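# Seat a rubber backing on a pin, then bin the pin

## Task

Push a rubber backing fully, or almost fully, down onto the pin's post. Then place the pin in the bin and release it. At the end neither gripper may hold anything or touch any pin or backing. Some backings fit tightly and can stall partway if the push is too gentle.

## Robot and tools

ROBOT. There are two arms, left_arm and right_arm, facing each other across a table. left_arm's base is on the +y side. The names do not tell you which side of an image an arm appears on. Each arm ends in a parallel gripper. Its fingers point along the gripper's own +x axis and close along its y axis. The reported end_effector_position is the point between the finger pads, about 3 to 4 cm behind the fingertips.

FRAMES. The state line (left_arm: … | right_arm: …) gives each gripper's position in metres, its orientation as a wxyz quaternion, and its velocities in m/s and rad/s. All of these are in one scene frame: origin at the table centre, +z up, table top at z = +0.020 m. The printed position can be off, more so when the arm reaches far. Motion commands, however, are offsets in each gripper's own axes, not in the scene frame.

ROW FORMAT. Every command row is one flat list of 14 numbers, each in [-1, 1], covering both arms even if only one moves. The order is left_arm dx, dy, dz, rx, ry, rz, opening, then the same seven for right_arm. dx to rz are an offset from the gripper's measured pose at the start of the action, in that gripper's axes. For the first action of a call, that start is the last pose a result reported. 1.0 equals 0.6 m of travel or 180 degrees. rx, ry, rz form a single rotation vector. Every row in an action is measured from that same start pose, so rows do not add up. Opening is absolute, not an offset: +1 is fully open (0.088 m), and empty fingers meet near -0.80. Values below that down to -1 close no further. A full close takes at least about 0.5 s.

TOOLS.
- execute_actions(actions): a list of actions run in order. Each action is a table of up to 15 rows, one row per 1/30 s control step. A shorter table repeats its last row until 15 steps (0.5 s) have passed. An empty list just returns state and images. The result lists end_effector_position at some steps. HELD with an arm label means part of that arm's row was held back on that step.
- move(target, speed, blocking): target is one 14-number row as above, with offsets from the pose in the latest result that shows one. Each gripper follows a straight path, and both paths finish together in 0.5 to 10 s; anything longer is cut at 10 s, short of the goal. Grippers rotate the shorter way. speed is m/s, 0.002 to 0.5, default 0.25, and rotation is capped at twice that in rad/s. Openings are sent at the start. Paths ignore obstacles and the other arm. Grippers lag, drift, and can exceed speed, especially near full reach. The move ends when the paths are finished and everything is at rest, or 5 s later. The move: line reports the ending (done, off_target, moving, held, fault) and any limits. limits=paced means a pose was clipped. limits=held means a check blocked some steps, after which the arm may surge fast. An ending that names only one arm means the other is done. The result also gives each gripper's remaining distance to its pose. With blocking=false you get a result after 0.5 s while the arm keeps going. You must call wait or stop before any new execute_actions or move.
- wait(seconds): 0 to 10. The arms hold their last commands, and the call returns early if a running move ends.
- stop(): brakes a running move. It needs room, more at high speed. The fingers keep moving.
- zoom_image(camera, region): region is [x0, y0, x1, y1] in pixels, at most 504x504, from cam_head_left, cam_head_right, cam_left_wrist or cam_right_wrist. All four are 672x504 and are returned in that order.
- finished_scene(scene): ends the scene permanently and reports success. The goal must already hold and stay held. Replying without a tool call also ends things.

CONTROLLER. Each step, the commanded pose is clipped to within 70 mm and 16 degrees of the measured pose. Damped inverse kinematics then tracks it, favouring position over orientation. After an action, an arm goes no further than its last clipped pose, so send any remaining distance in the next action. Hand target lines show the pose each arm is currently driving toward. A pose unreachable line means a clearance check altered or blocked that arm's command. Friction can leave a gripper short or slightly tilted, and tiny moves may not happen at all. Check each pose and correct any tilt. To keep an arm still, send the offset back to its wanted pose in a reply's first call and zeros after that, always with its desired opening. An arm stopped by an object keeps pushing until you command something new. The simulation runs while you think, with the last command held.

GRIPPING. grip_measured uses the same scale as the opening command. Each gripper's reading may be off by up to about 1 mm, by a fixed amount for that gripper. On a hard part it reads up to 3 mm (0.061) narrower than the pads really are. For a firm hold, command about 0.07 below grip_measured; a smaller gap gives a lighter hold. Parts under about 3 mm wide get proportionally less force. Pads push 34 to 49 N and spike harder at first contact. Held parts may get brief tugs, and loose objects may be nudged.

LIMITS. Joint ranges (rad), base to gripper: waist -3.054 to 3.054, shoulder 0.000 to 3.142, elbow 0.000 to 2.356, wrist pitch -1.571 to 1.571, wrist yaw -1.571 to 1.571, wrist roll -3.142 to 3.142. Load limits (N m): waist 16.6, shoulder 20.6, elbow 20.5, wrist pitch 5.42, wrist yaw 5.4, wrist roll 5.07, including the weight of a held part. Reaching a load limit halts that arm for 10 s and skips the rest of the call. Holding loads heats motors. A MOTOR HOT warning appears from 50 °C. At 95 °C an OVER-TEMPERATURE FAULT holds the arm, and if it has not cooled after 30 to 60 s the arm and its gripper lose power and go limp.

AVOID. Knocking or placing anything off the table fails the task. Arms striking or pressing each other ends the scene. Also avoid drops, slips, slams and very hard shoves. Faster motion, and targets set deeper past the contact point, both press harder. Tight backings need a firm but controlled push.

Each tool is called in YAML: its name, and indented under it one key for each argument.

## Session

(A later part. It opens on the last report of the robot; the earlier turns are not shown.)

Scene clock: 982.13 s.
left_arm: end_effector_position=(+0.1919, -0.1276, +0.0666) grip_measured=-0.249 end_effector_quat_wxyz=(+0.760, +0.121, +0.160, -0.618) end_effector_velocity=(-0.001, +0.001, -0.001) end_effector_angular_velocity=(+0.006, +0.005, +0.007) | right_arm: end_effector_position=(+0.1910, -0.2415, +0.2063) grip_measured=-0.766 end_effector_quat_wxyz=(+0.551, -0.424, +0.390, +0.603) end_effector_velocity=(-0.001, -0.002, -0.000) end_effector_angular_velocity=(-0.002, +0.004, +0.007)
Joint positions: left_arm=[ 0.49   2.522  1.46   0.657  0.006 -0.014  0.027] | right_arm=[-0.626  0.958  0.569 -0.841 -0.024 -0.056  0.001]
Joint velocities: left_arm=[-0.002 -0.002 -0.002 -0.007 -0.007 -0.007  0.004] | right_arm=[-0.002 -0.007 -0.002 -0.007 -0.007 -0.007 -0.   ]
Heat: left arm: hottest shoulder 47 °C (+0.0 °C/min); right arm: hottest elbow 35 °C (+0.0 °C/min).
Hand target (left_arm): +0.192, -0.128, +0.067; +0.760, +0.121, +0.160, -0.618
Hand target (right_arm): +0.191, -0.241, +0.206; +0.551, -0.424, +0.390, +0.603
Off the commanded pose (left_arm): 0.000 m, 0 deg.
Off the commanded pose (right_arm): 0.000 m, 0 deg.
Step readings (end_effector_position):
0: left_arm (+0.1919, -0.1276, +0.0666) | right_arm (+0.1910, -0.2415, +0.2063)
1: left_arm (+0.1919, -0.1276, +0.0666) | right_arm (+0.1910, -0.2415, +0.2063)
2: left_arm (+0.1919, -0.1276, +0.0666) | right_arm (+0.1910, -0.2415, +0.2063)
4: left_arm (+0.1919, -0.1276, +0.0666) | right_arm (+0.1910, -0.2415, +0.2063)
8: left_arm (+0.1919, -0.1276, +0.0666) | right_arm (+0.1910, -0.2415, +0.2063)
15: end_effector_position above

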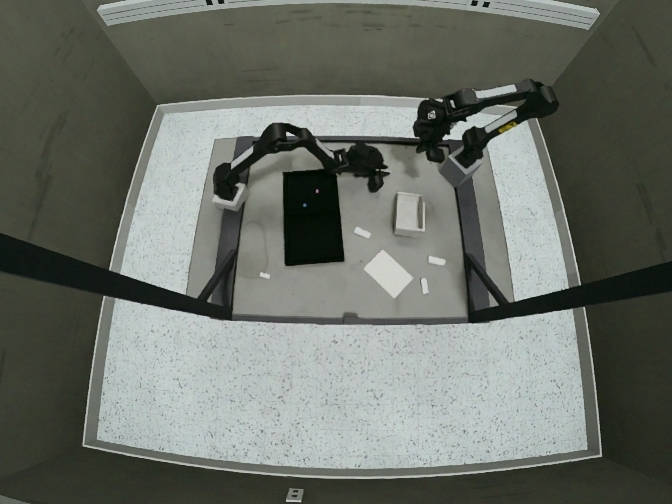

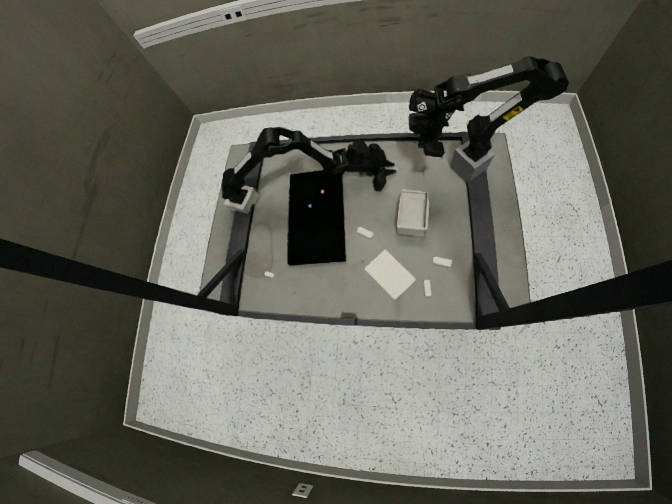

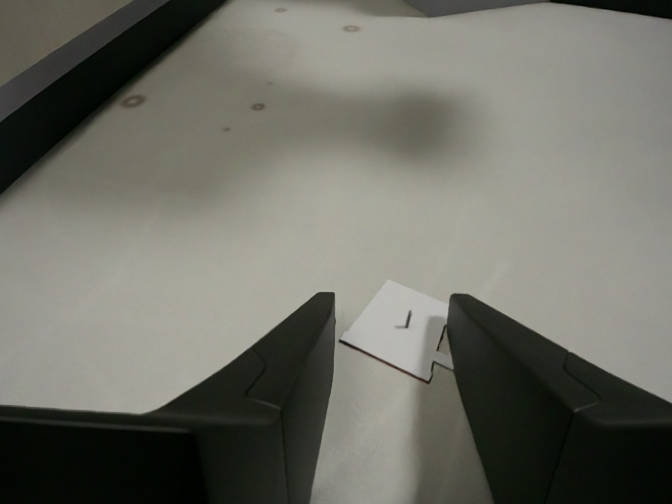

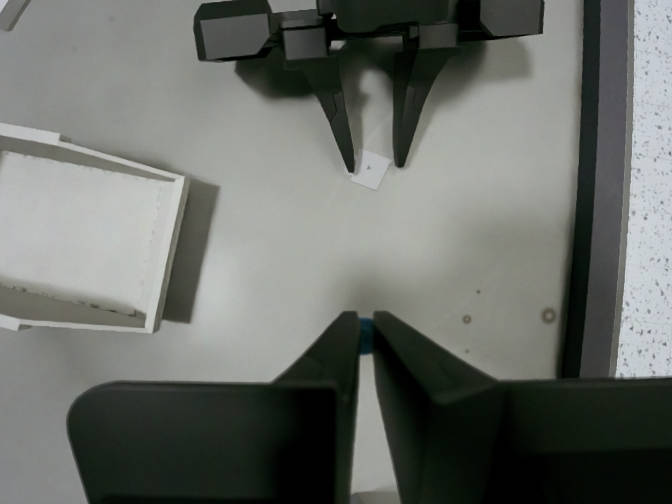

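move:
  target: [-0.0529,0.0064,0.0409,0,0,0,-0.1,0,0,0,0,0,0,-0.78]
  speed: 0.08

Scene clock: 1016.70 s.
left_arm: end_effector_position=(+0.1919, -0.1099, +0.0971) grip_measured=-0.103 end_effector_quat_wxyz=(+0.760, +0.121, +0.163, -0.617) end_effector_velocity=(-0.003, +0.003, -0.006) end_effector_angular_velocity=(+0.024, +0.015, -0.006) | right_arm: end_effector_position=(+0.1910, -0.2415, +0.2063) grip_measured=-0.766 end_effector_quat_wxyz=(+0.551, -0.424, +0.390, +0.603) end_effector_velocity=(-0.001, -0.002, -0.002) end_effector_angular_velocity=(-0.012, +0.004, +0.007)
Joint positions: left_arm=[ 0.498  2.391  1.356  0.627  0.011 -0.014  0.034] | right_arm=[-0.626  0.958  0.569 -0.841 -0.024 -0.056  0.001]
Joint velocities: left_arm=[-0.002 -0.002 -0.007 -0.022  0.007 -0.007 -0.   ] | right_arm=[-0.002  0.002 -0.002 -0.007 -0.007 -0.007 -0.   ]
Heat: left arm: hottest shoulder 52 °C (+5.0 °C/min); right arm: hottest elbow 35 °C (+0.0 °C/min). Fold the left arm in close to its base before you think long.
Hand target (left_arm): +0.193, -0.108, +0.102; +0.760, +0.121, +0.160, -0.618
Hand target (right_arm): +0.191, -0.241, +0.206; +0.551, -0.424, +0.390, +0.603
Off the commanded pose (left_arm): 0.005 m, 0 deg.
Off the commanded pose (right_arm): 0.000 m, 0 deg.
MOTOR HOT: a motor of the left arm reached 50 °C. Now the hottest motor of the left arm, joint 2 (shoulder), reports 52 °C. The temperature limit of the motors' drives, at which the controller stops that arm, is 95 °C. To cool a motor, set the load down, stop pushing, or move to a pose that needs little force.
move: done

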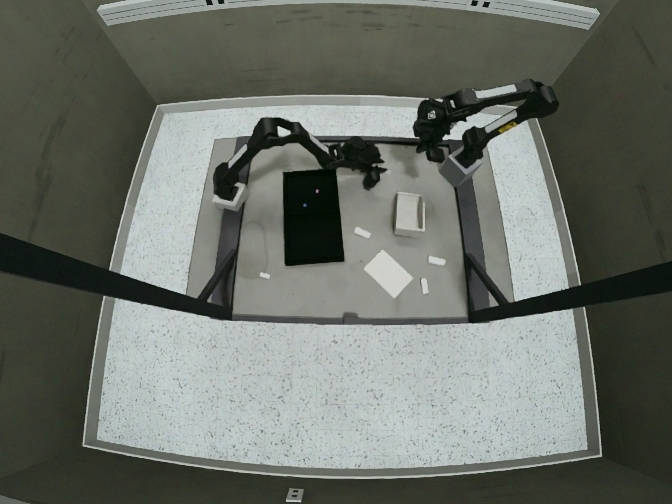

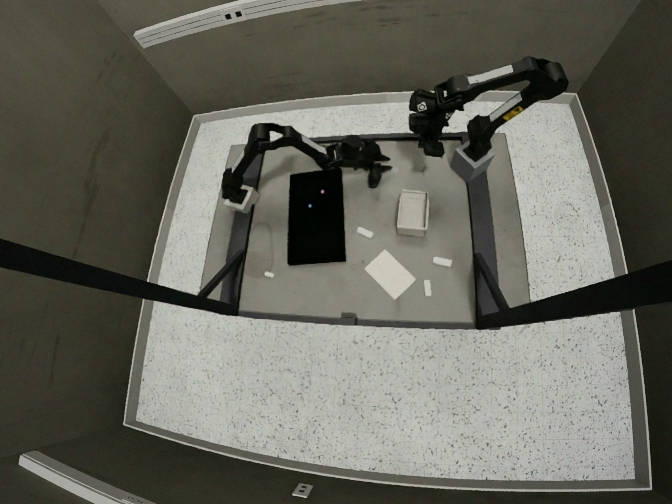

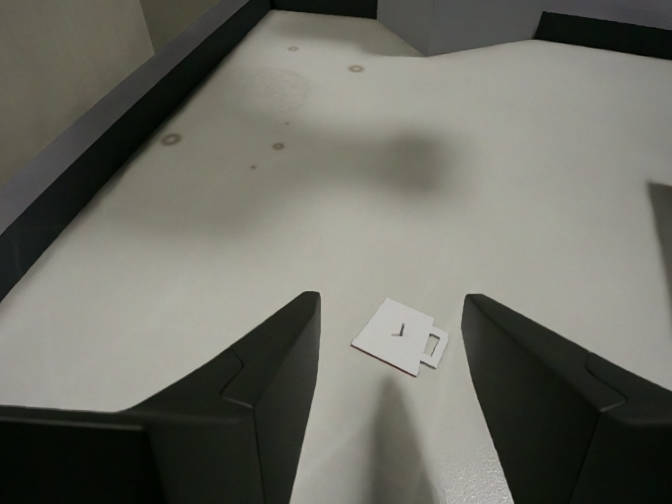

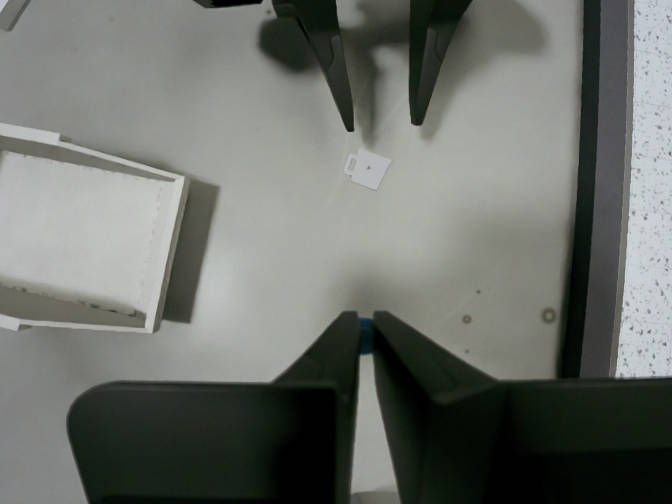

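move:
  target: [-0.1305,-0.1596,-0.063,-0.0553,-0.047,0.1747,-0.1,0.2223,-0.026,0.047,0,0,0,-0.78]
  speed: 0.12

Scene clock: 1060.57 s.
left_arm: end_effector_position=(+0.0803, -0.0410, +0.0937) grip_measured=-0.103 end_effector_quat_wxyz=(+0.915, +0.055, +0.126, -0.380) end_effector_velocity=(+0.000, +0.003, -0.002) end_effector_angular_velocity=(+0.006, +0.007, +0.010) | right_arm: end_effector_position=(+0.1999, -0.1707, +0.0920) grip_measured=-0.766 end_effector_quat_wxyz=(+0.551, -0.425, +0.391, +0.603) end_effector_velocity=(-0.000, +0.006, +0.003) end_effector_angular_velocity=(+0.027, +0.009, -0.007)
Joint positions: left_arm=[ 0.066  2.357  1.175  0.701 -0.944 -0.396  0.034] | right_arm=[-0.676  1.624  0.473 -0.082 -0.039 -0.103  0.001]
Joint velocities: left_arm=[-0.002 -0.002 -0.002 -0.022 -0.007 -0.022 -0.   ] | right_arm=[-0.002 -0.002  0.002  0.022 -0.007  0.007 -0.   ]
Heat: left arm: hottest shoulder 57 °C (+7.1 °C/min); right arm: hottest elbow 35 °C (+0.0 °C/min). Fold the left arm in close to its base before you think long.
Hand target (left_arm): +0.079, -0.044, +0.097; +0.915, +0.049, +0.125, -0.380
Hand target (right_arm): +0.200, -0.169, +0.092; +0.551, -0.424, +0.391, +0.604
Off the commanded pose (left_arm): 0.004 m, 1 deg.
Off the commanded pose (right_arm): 0.003 m, 0 deg.
MOTOR HOT: still on. Now the hottest motor of the left arm, joint 2 (shoulder), reports 57 °C; a drive's own limit is 95 °C.
move: done

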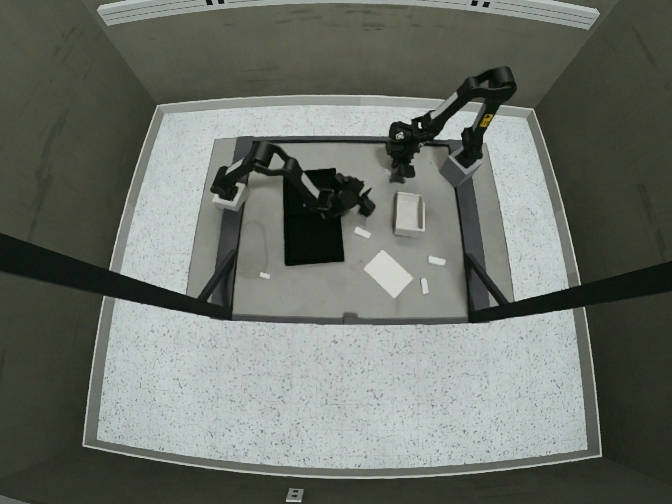

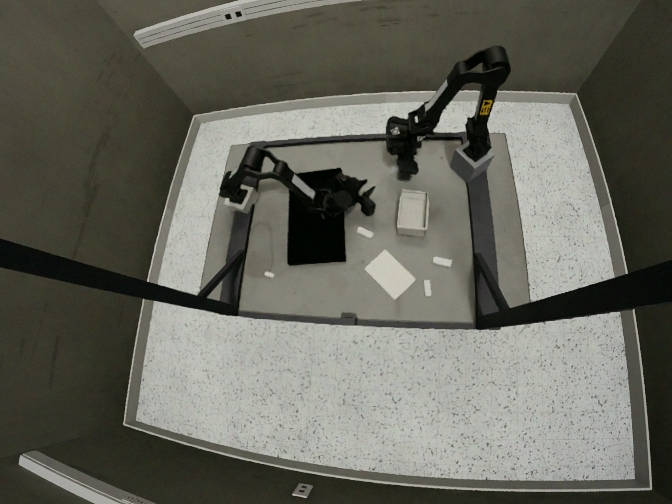

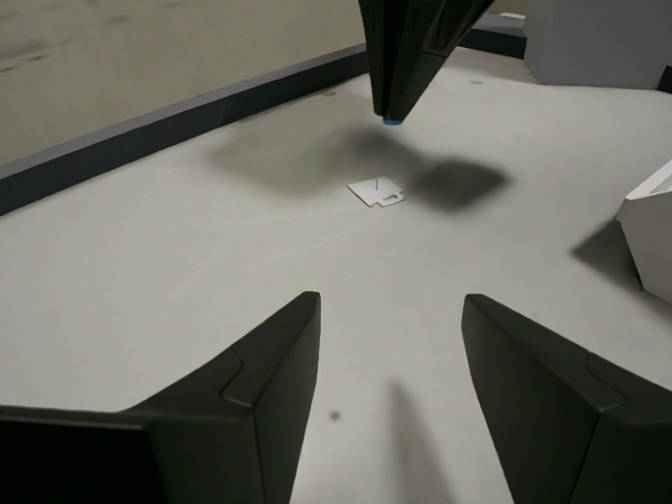

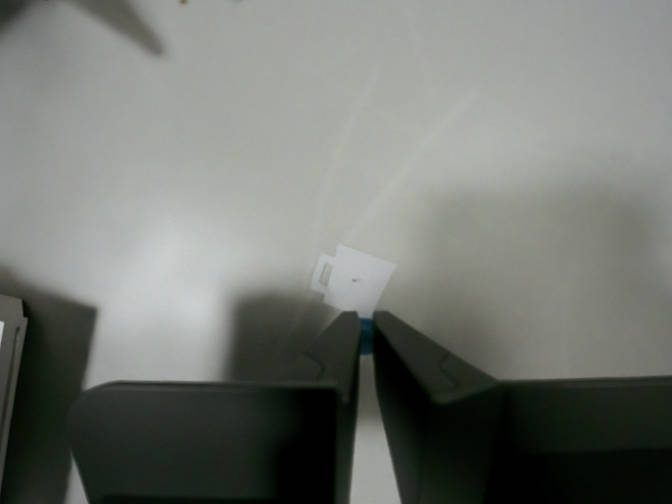

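zoom_image:
  camera: "cam_left_wrist"
  region: [320,90,440,220]

zoom_image:
  camera: "cam_right_wrist"
  region: [300,230,430,370]

Region (320, 90, 440, 220) of cam_left_wrist's 672x504 image, scaled by 3.877, with more detail than that image has; it fills the left 465 columns of this view, and the rest is white.

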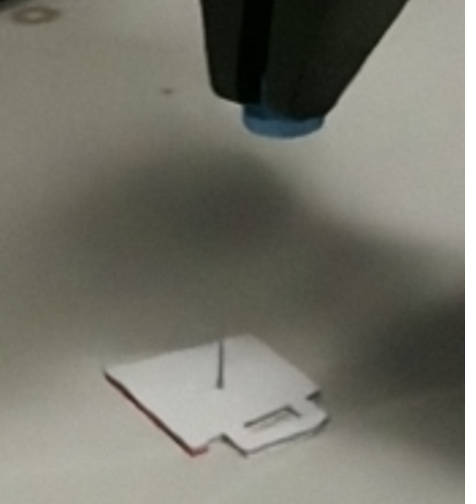

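Region (300, 230, 430, 370) of cam_right_wrist's 672x504 image, scaled by 3.600, with more detail than that image has; it fills the left 468 columns of this view, and the rest is white.

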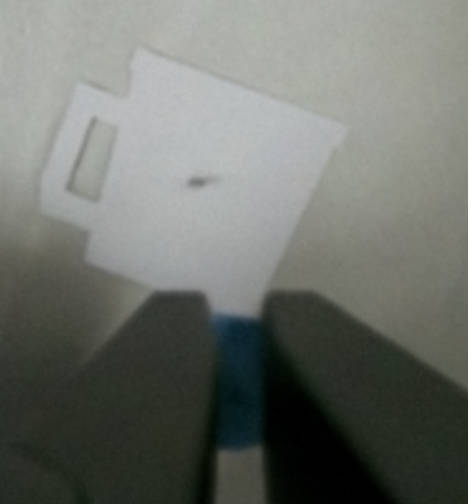

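move:
  target: [0.002,0,-0.008,0,0,0,-0.1,0.0297,0.0009,0.009,0,0,0,-0.78]
  speed: 0.04

zoom_image:
  camera: "cam_left_wrist"
  region: [320,90,440,220]

zoom_image:
  camera: "cam_right_wrist"
  region: [300,230,430,370]

Scene clock: 1094.37 s.
left_arm: end_effector_position=(+0.0803, -0.0416, +0.0944) grip_measured=-0.103 end_effector_quat_wxyz=(+0.915, +0.050, +0.125, -0.380) end_effector_velocity=(-0.001, -0.000, +0.004) end_effector_angular_velocity=(-0.027, +0.006, +0.006) | right_arm: end_effector_position=(+0.1987, -0.1615, +0.0782) grip_measured=-0.766 end_effector_quat_wxyz=(+0.551, -0.425, +0.391, +0.603) end_effector_velocity=(+0.001, +0.001, -0.001) end_effector_angular_velocity=(+0.003, +0.004, +0.002)
Joint positions: left_arm=[ 0.066  2.36   1.175  0.712 -0.945 -0.396  0.034] | right_arm=[-0.671  1.719  0.491 -0.005 -0.039 -0.099  0.001]
Joint velocities: left_arm=[-0.002 -0.002 -0.002  0.022 -0.007 -0.007 -0.   ] | right_arm=[-0.007  0.007  0.002  0.007 -0.007 -0.007  0.   ]
Heat: left arm: hottest shoulder 52 °C (-3.0 °C/min); right arm: hottest elbow 34 °C (-1.0 °C/min). Fold the left arm in close to its base before you think long.
Hand target (left_arm): +0.080, -0.041, +0.089; +0.915, +0.055, +0.126, -0.380
Hand target (right_arm): +0.198, -0.160, +0.077; +0.551, -0.425, +0.390, +0.603
Off the commanded pose (left_arm): 0.006 m, 1 deg.
Off the commanded pose (right_arm): 0.002 m, 0 deg.
MOTOR HOT: still on. Now the hottest motor of the left arm, joint 2 (shoulder), reports 52 °C; a drive's own limit is 95 °C.
move: done

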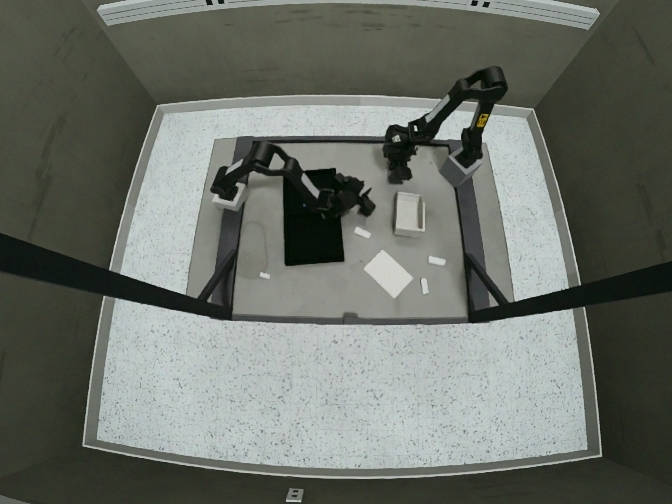

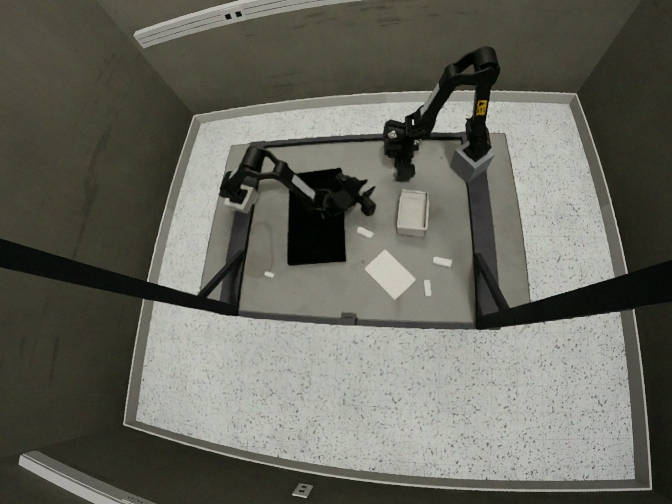

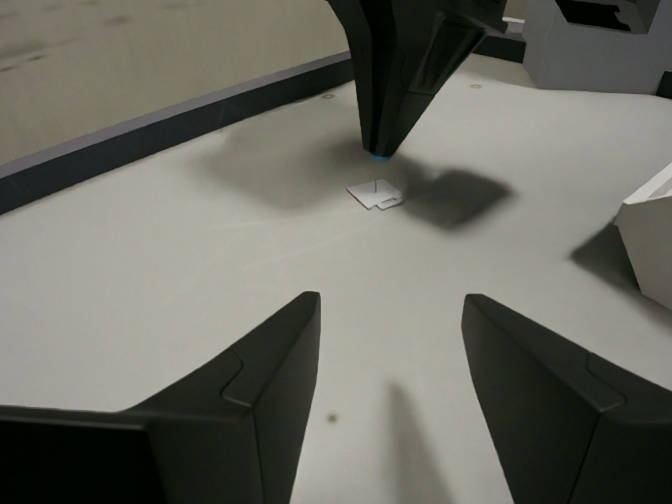

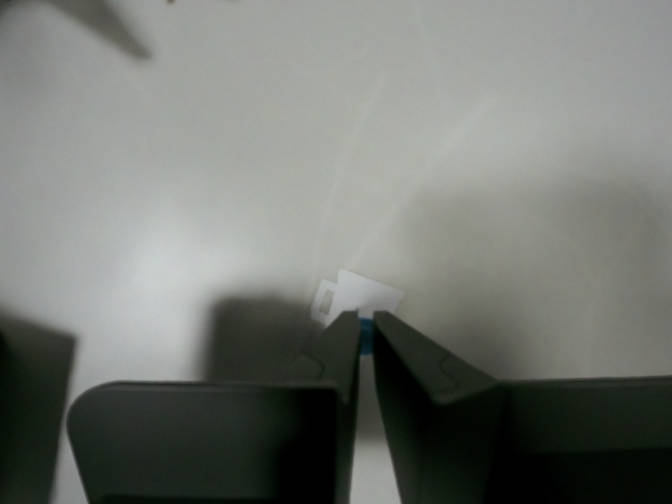

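Region (320, 90, 440, 220) of cam_left_wrist's 672x504 image, scaled by 3.877, with more detail than that image has; it fills the left 465 columns of this view, and the rest is white.

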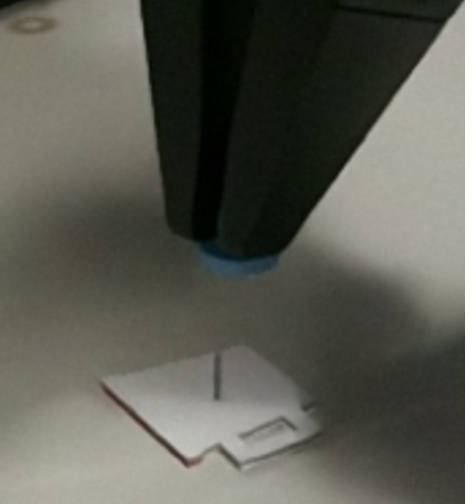

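Region (300, 230, 430, 370) of cam_right_wrist's 672x504 image, scaled by 3.600, with more detail than that image has; it fills the left 468 columns of this view, and the rest is white.

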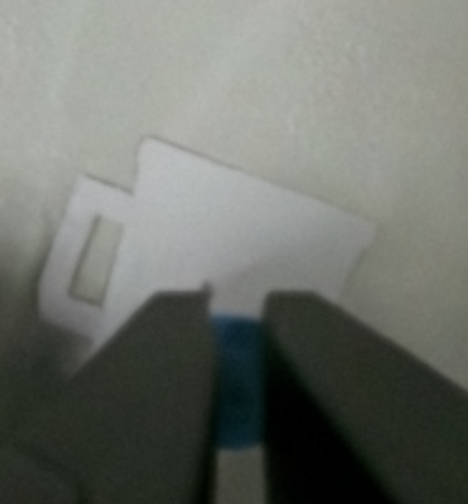

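move:
  target: [0.002,0,-0.008,0,0,0,-0.1,0.0154,0.0023,0.0075,0,0,0,-0.78]
  speed: 0.025

zoom_image:
  camera: "cam_left_wrist"
  region: [335,130,425,220]

zoom_image:
  camera: "cam_right_wrist"
  region: [300,230,430,370]

Scene clock: 1124.23 s.
left_arm: end_effector_position=(+0.0802, -0.0422, +0.0947) grip_measured=-0.103 end_effector_quat_wxyz=(+0.915, +0.046, +0.124, -0.381) end_effector_velocity=(-0.003, +0.001, -0.000) end_effector_angular_velocity=(+0.001, +0.000, +0.001) | right_arm: end_effector_position=(+0.1969, -0.1562, +0.0721) grip_measured=-0.766 end_effector_quat_wxyz=(+0.550, -0.424, +0.391, +0.604) end_effector_velocity=(+0.001, +0.001, -0.001) end_effector_angular_velocity=(+0.003, -0.000, +0.016)
Joint positions: left_arm=[ 0.066  2.362  1.175  0.723 -0.945 -0.396  0.034] | right_arm=[-0.664  1.764  0.507  0.025 -0.039 -0.092  0.001]
Joint velocities: left_arm=[-0.007 -0.002 -0.002 -0.007 -0.007 -0.007 -0.   ] | right_arm=[-0.007  0.007  0.002  0.007 -0.007 -0.022 -0.   ]
Heat: left arm: hottest shoulder 49 °C (-7.0 °C/min); right arm: hottest elbow 33 °C (-2.0 °C/min). Fold the left arm in close to its base before you think long.
Hand target (left_arm): +0.080, -0.041, +0.089; +0.915, +0.050, +0.125, -0.380
Hand target (right_arm): +0.197, -0.154, +0.071; +0.551, -0.425, +0.391, +0.603
Off the commanded pose (left_arm): 0.005 m, 0 deg.
Off the commanded pose (right_arm): 0.002 m, 0 deg.
MOTOR HOT: still on. Now the hottest motor of the left arm, joint 2 (shoulder), reports 49 °C; a drive's own limit is 95 °C.
move: done

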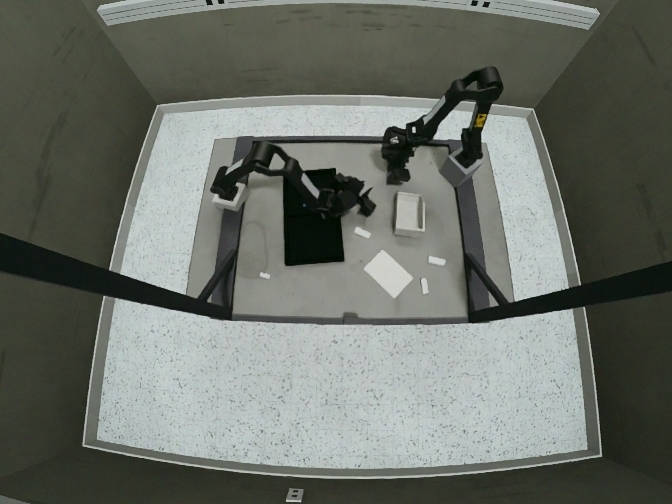

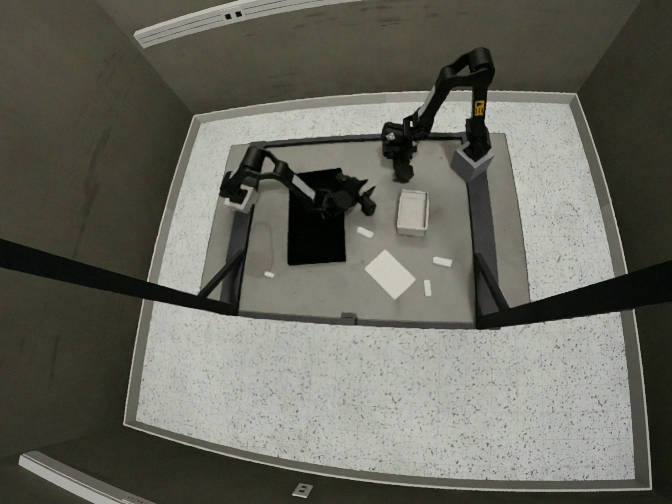

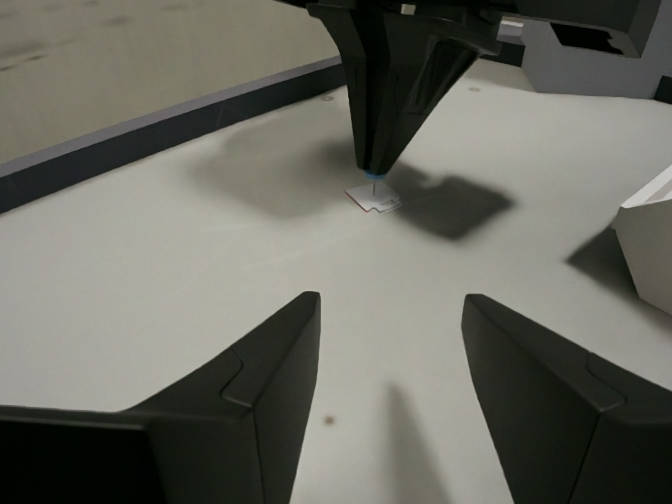

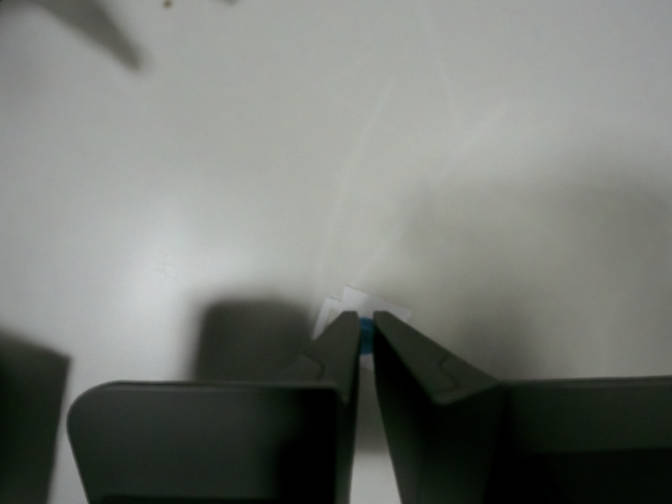

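Region (335, 130, 425, 220) of cam_left_wrist's 672x504 image, scaled by 5.600, with more detail than that image has.

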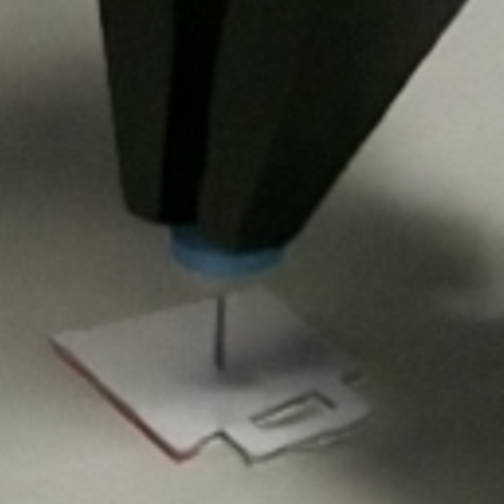

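Region (300, 230, 430, 370) of cam_right_wrist's 672x504 image, scaled by 3.600, with more detail than that image has; it fills the left 468 columns of this view, and the rest is white.

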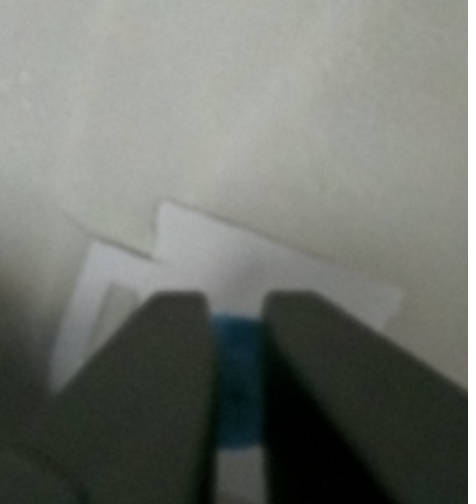

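execute_actions:
  actions:
    - [[0,0,0,0,0,0,-0.1,0.0029,0,-0.0011,0,0.0007,0,-0.78],[0,0,0,0,0,0,-0.1,0.0033,0,-0.0013,0,0.0008,0,-0.78],[0,0,0,0,0,0,-0.1,0.0037,0,-0.0014,0,0.0009,0,-0.78],[0,0,0,0,0,0,-0.1,0.0041,0,-0.0016,0,0.001,0,-0.78],[0,0,0,0,0,0,-0.1,0.0045,0,-0.0018,0,0.0012,0,-0.78],[0,0,0,0,0,0,-0.1,0.0049,0,-0.0019,0,0.0013,0,-0.78],[0,0,0,0,0,0,-0.1,0.0053,0,-0.0021,0,0.0014,0,-0.78],[0,0,0,0,0,0,-0.1,0.0057,0,-0.0022,0,0.0015,0,-0.78],[0,0,0,0,0,0,-0.1,0.0061,0,-0.0024,0,0.0016,0,-0.78],[0,0,0,0,0,0,-0.1,0.0065,0,-0.0025,0,0.0017,0,-0.78],[0,0,0,0,0,0,-0.1,0.0069,0,-0.0027,0,0.0018,0,-0.78],[0,0,0,0,0,0,-0.1,0.0073,0,-0.0029,0,0.0019,0,-0.78],[0,0,0,0,0,0,-0.1,0.0077,0,-0.003,0,0.002,0,-0.78],[0,0,0,0,0,0,-0.1,0.0082,0,-0.0032,0,0.0021,0,-0.78],[0,0,0,0,0,0,-0.1,0.0082,0,-0.0032,0,0.0021,0,-0.78]]

wait:
  seconds: 0.3

zoom_image:
  camera: "cam_left_wrist"
  region: [335,130,425,220]

zoom_image:
  camera: "cam_right_wrist"
  region: [300,230,430,370]

Scene clock: 1197.20 s.
left_arm: end_effector_position=(+0.0802, -0.0422, +0.0947) grip_measured=-0.103 end_effector_quat_wxyz=(+0.915, +0.046, +0.124, -0.381) end_effector_velocity=(+0.002, +0.002, +0.001) end_effector_angular_velocity=(+0.011, -0.010, +0.007) | right_arm: end_effector_position=(+0.1969, -0.1555, +0.0695) grip_measured=-0.766 end_effector_quat_wxyz=(+0.550, -0.424, +0.391, +0.604) end_effector_velocity=(+0.001, -0.003, -0.007) end_effector_angular_velocity=(-0.021, -0.000, +0.016)
Joint positions: left_arm=[ 0.066  2.362  1.175  0.723 -0.945 -0.396  0.034] | right_arm=[-0.664  1.778  0.507  0.039 -0.039 -0.092  0.001]
Joint velocities: left_arm=[ 0.002 -0.007 -0.007 -0.007 -0.007  0.007  0.   ] | right_arm=[-0.007  0.032  0.002  0.007 -0.007 -0.022 -0.   ]
Heat: left arm: hottest shoulder 47 °C (-1.0 °C/min); right arm: hottest elbow 32 °C (-1.0 °C/min).
Hand target (left_arm): +0.080, -0.042, +0.095; +0.915, +0.046, +0.124, -0.381
Hand target (right_arm): +0.197, -0.156, +0.067; +0.549, -0.426, +0.393, +0.602
Off the commanded pose (left_arm): 0.000 m, 0 deg.
Off the commanded pose (right_arm): 0.003 m, 0 deg.
MOTOR HOT: cleared. Now the hottest motor of the left arm, joint 2 (shoulder), reports 47 °C.
Step readings (end_effector_position):
0: left_arm (+0.0802, -0.0422, +0.0947) | right_arm (+0.1969, -0.1560, +0.0720)
1: left_arm (+0.0802, -0.0422, +0.0947) | right_arm (+0.1969, -0.1559, +0.0720)
2: left_arm (+0.0802, -0.0422, +0.0947) | right_arm (+0.1969, -0.1557, +0.0721)
4: left_arm (+0.0802, -0.0422, +0.0947) | right_arm (+0.1969, -0.1553, +0.0721)
8: left_arm (+0.0802, -0.0422, +0.0947) | right_arm (+0.1969, -0.1554, +0.0712)
15: end_effector_position above

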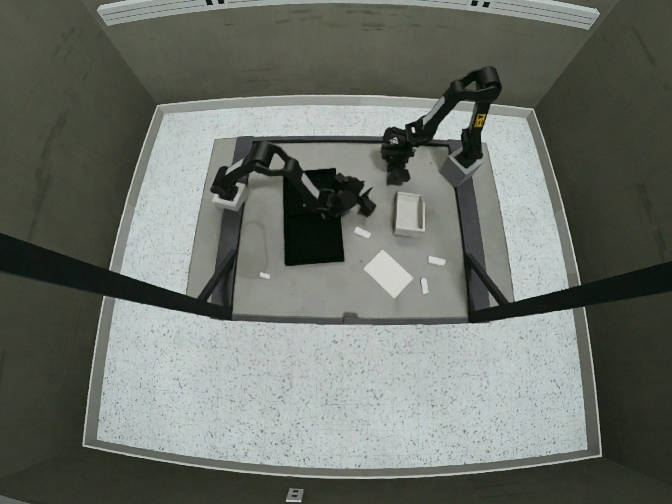

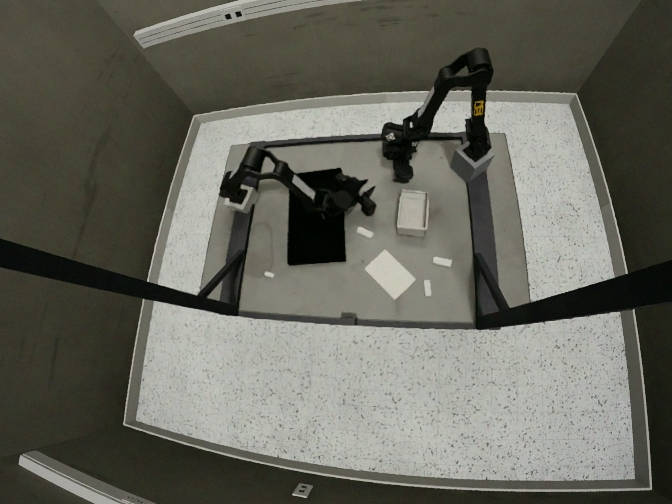

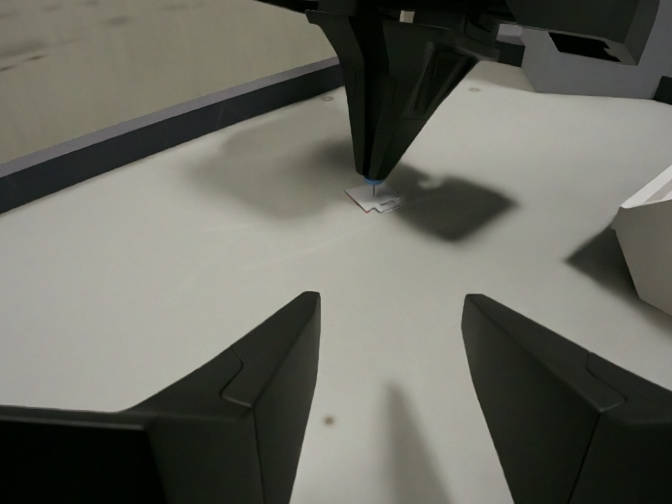

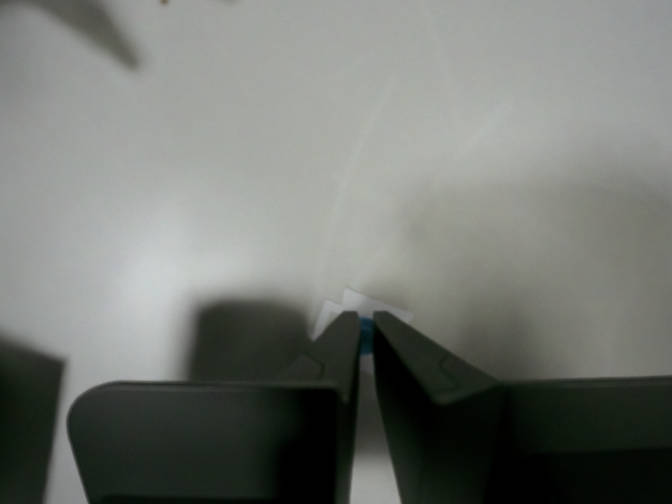

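Scene clock: 1197.50 s.
left_arm: end_effector_position=(+0.0802, -0.0422, +0.0947) grip_measured=-0.103 end_effector_quat_wxyz=(+0.915, +0.046, +0.124, -0.381) end_effector_velocity=(-0.000, +0.002, -0.002) end_effector_angular_velocity=(-0.004, +0.009, +0.010) | right_arm: end_effector_position=(+0.1969, -0.1555, +0.0690) grip_measured=-0.766 end_effector_quat_wxyz=(+0.550, -0.424, +0.392, +0.604) end_effector_velocity=(+0.003, -0.003, -0.002) end_effector_angular_velocity=(-0.012, -0.009, -0.003)
Joint positions: left_arm=[ 0.066  2.362  1.175  0.723 -0.945 -0.396  0.034] | right_arm=[-0.664  1.781  0.507  0.041 -0.039 -0.092  0.001]
Joint velocities: left_arm=[-0.002  0.002 -0.002 -0.007 -0.007 -0.022 -0.   ] | right_arm=[-0.007  0.002 -0.002 -0.007  0.007 -0.007 -0.   ]
Heat: left arm: hottest shoulder 47 °C (-1.0 °C/min); right arm: hottest elbow 32 °C (-1.0 °C/min).
Hand target (left_arm): +0.080, -0.042, +0.095; +0.915, +0.046, +0.124, -0.381
Hand target (right_arm): +0.197, -0.156, +0.067; +0.549, -0.426, +0.393, +0.602
Off the commanded pose (left_arm): 0.000 m, 0 deg.
Off the commanded pose (right_arm): 0.002 m, 0 deg.
wait: 0.30 s; at rest by 0.17 s

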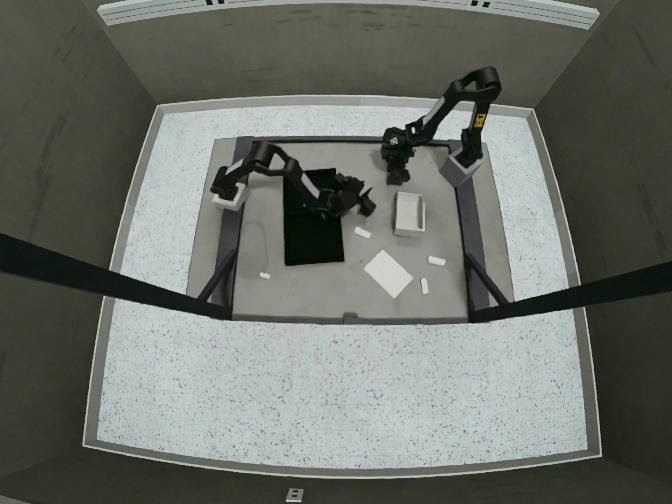

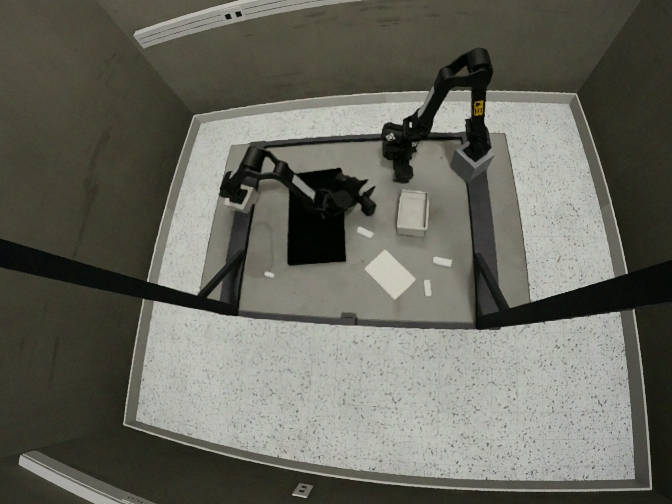

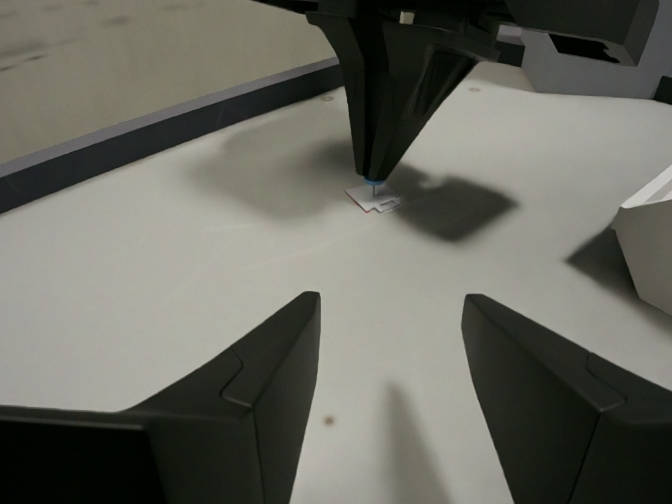

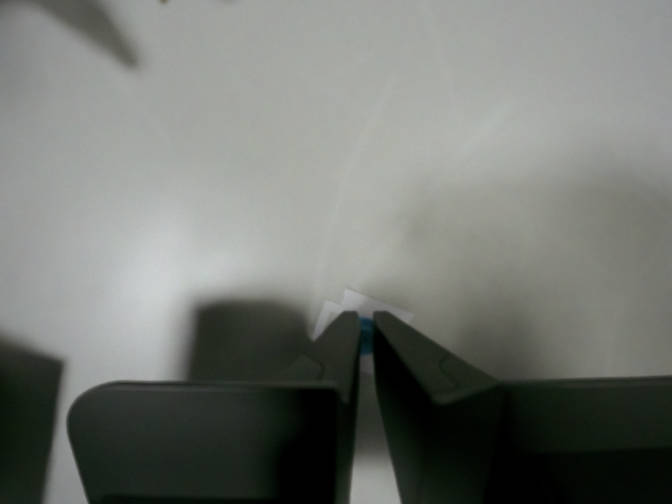

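Region (335, 130, 425, 220) of cam_left_wrist's 672x504 image, scaled by 5.600, with more detail than that image has.

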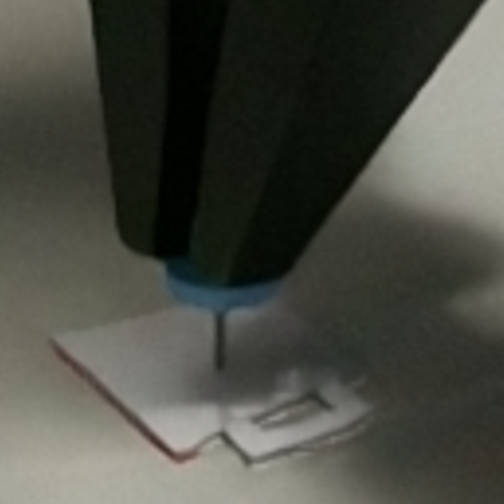

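Region (300, 230, 430, 370) of cam_right_wrist's 672x504 image, scaled by 3.600, with more detail than that image has; it fills the left 468 columns of this view, and the rest is white.

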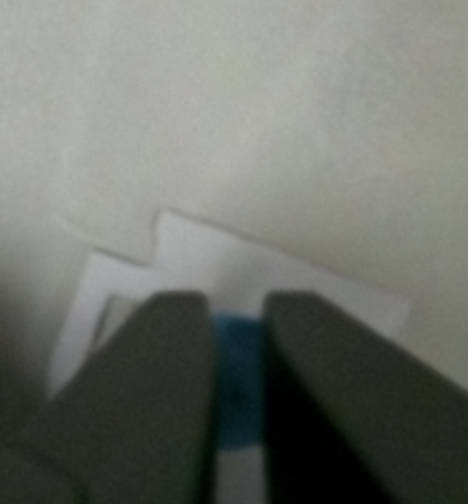

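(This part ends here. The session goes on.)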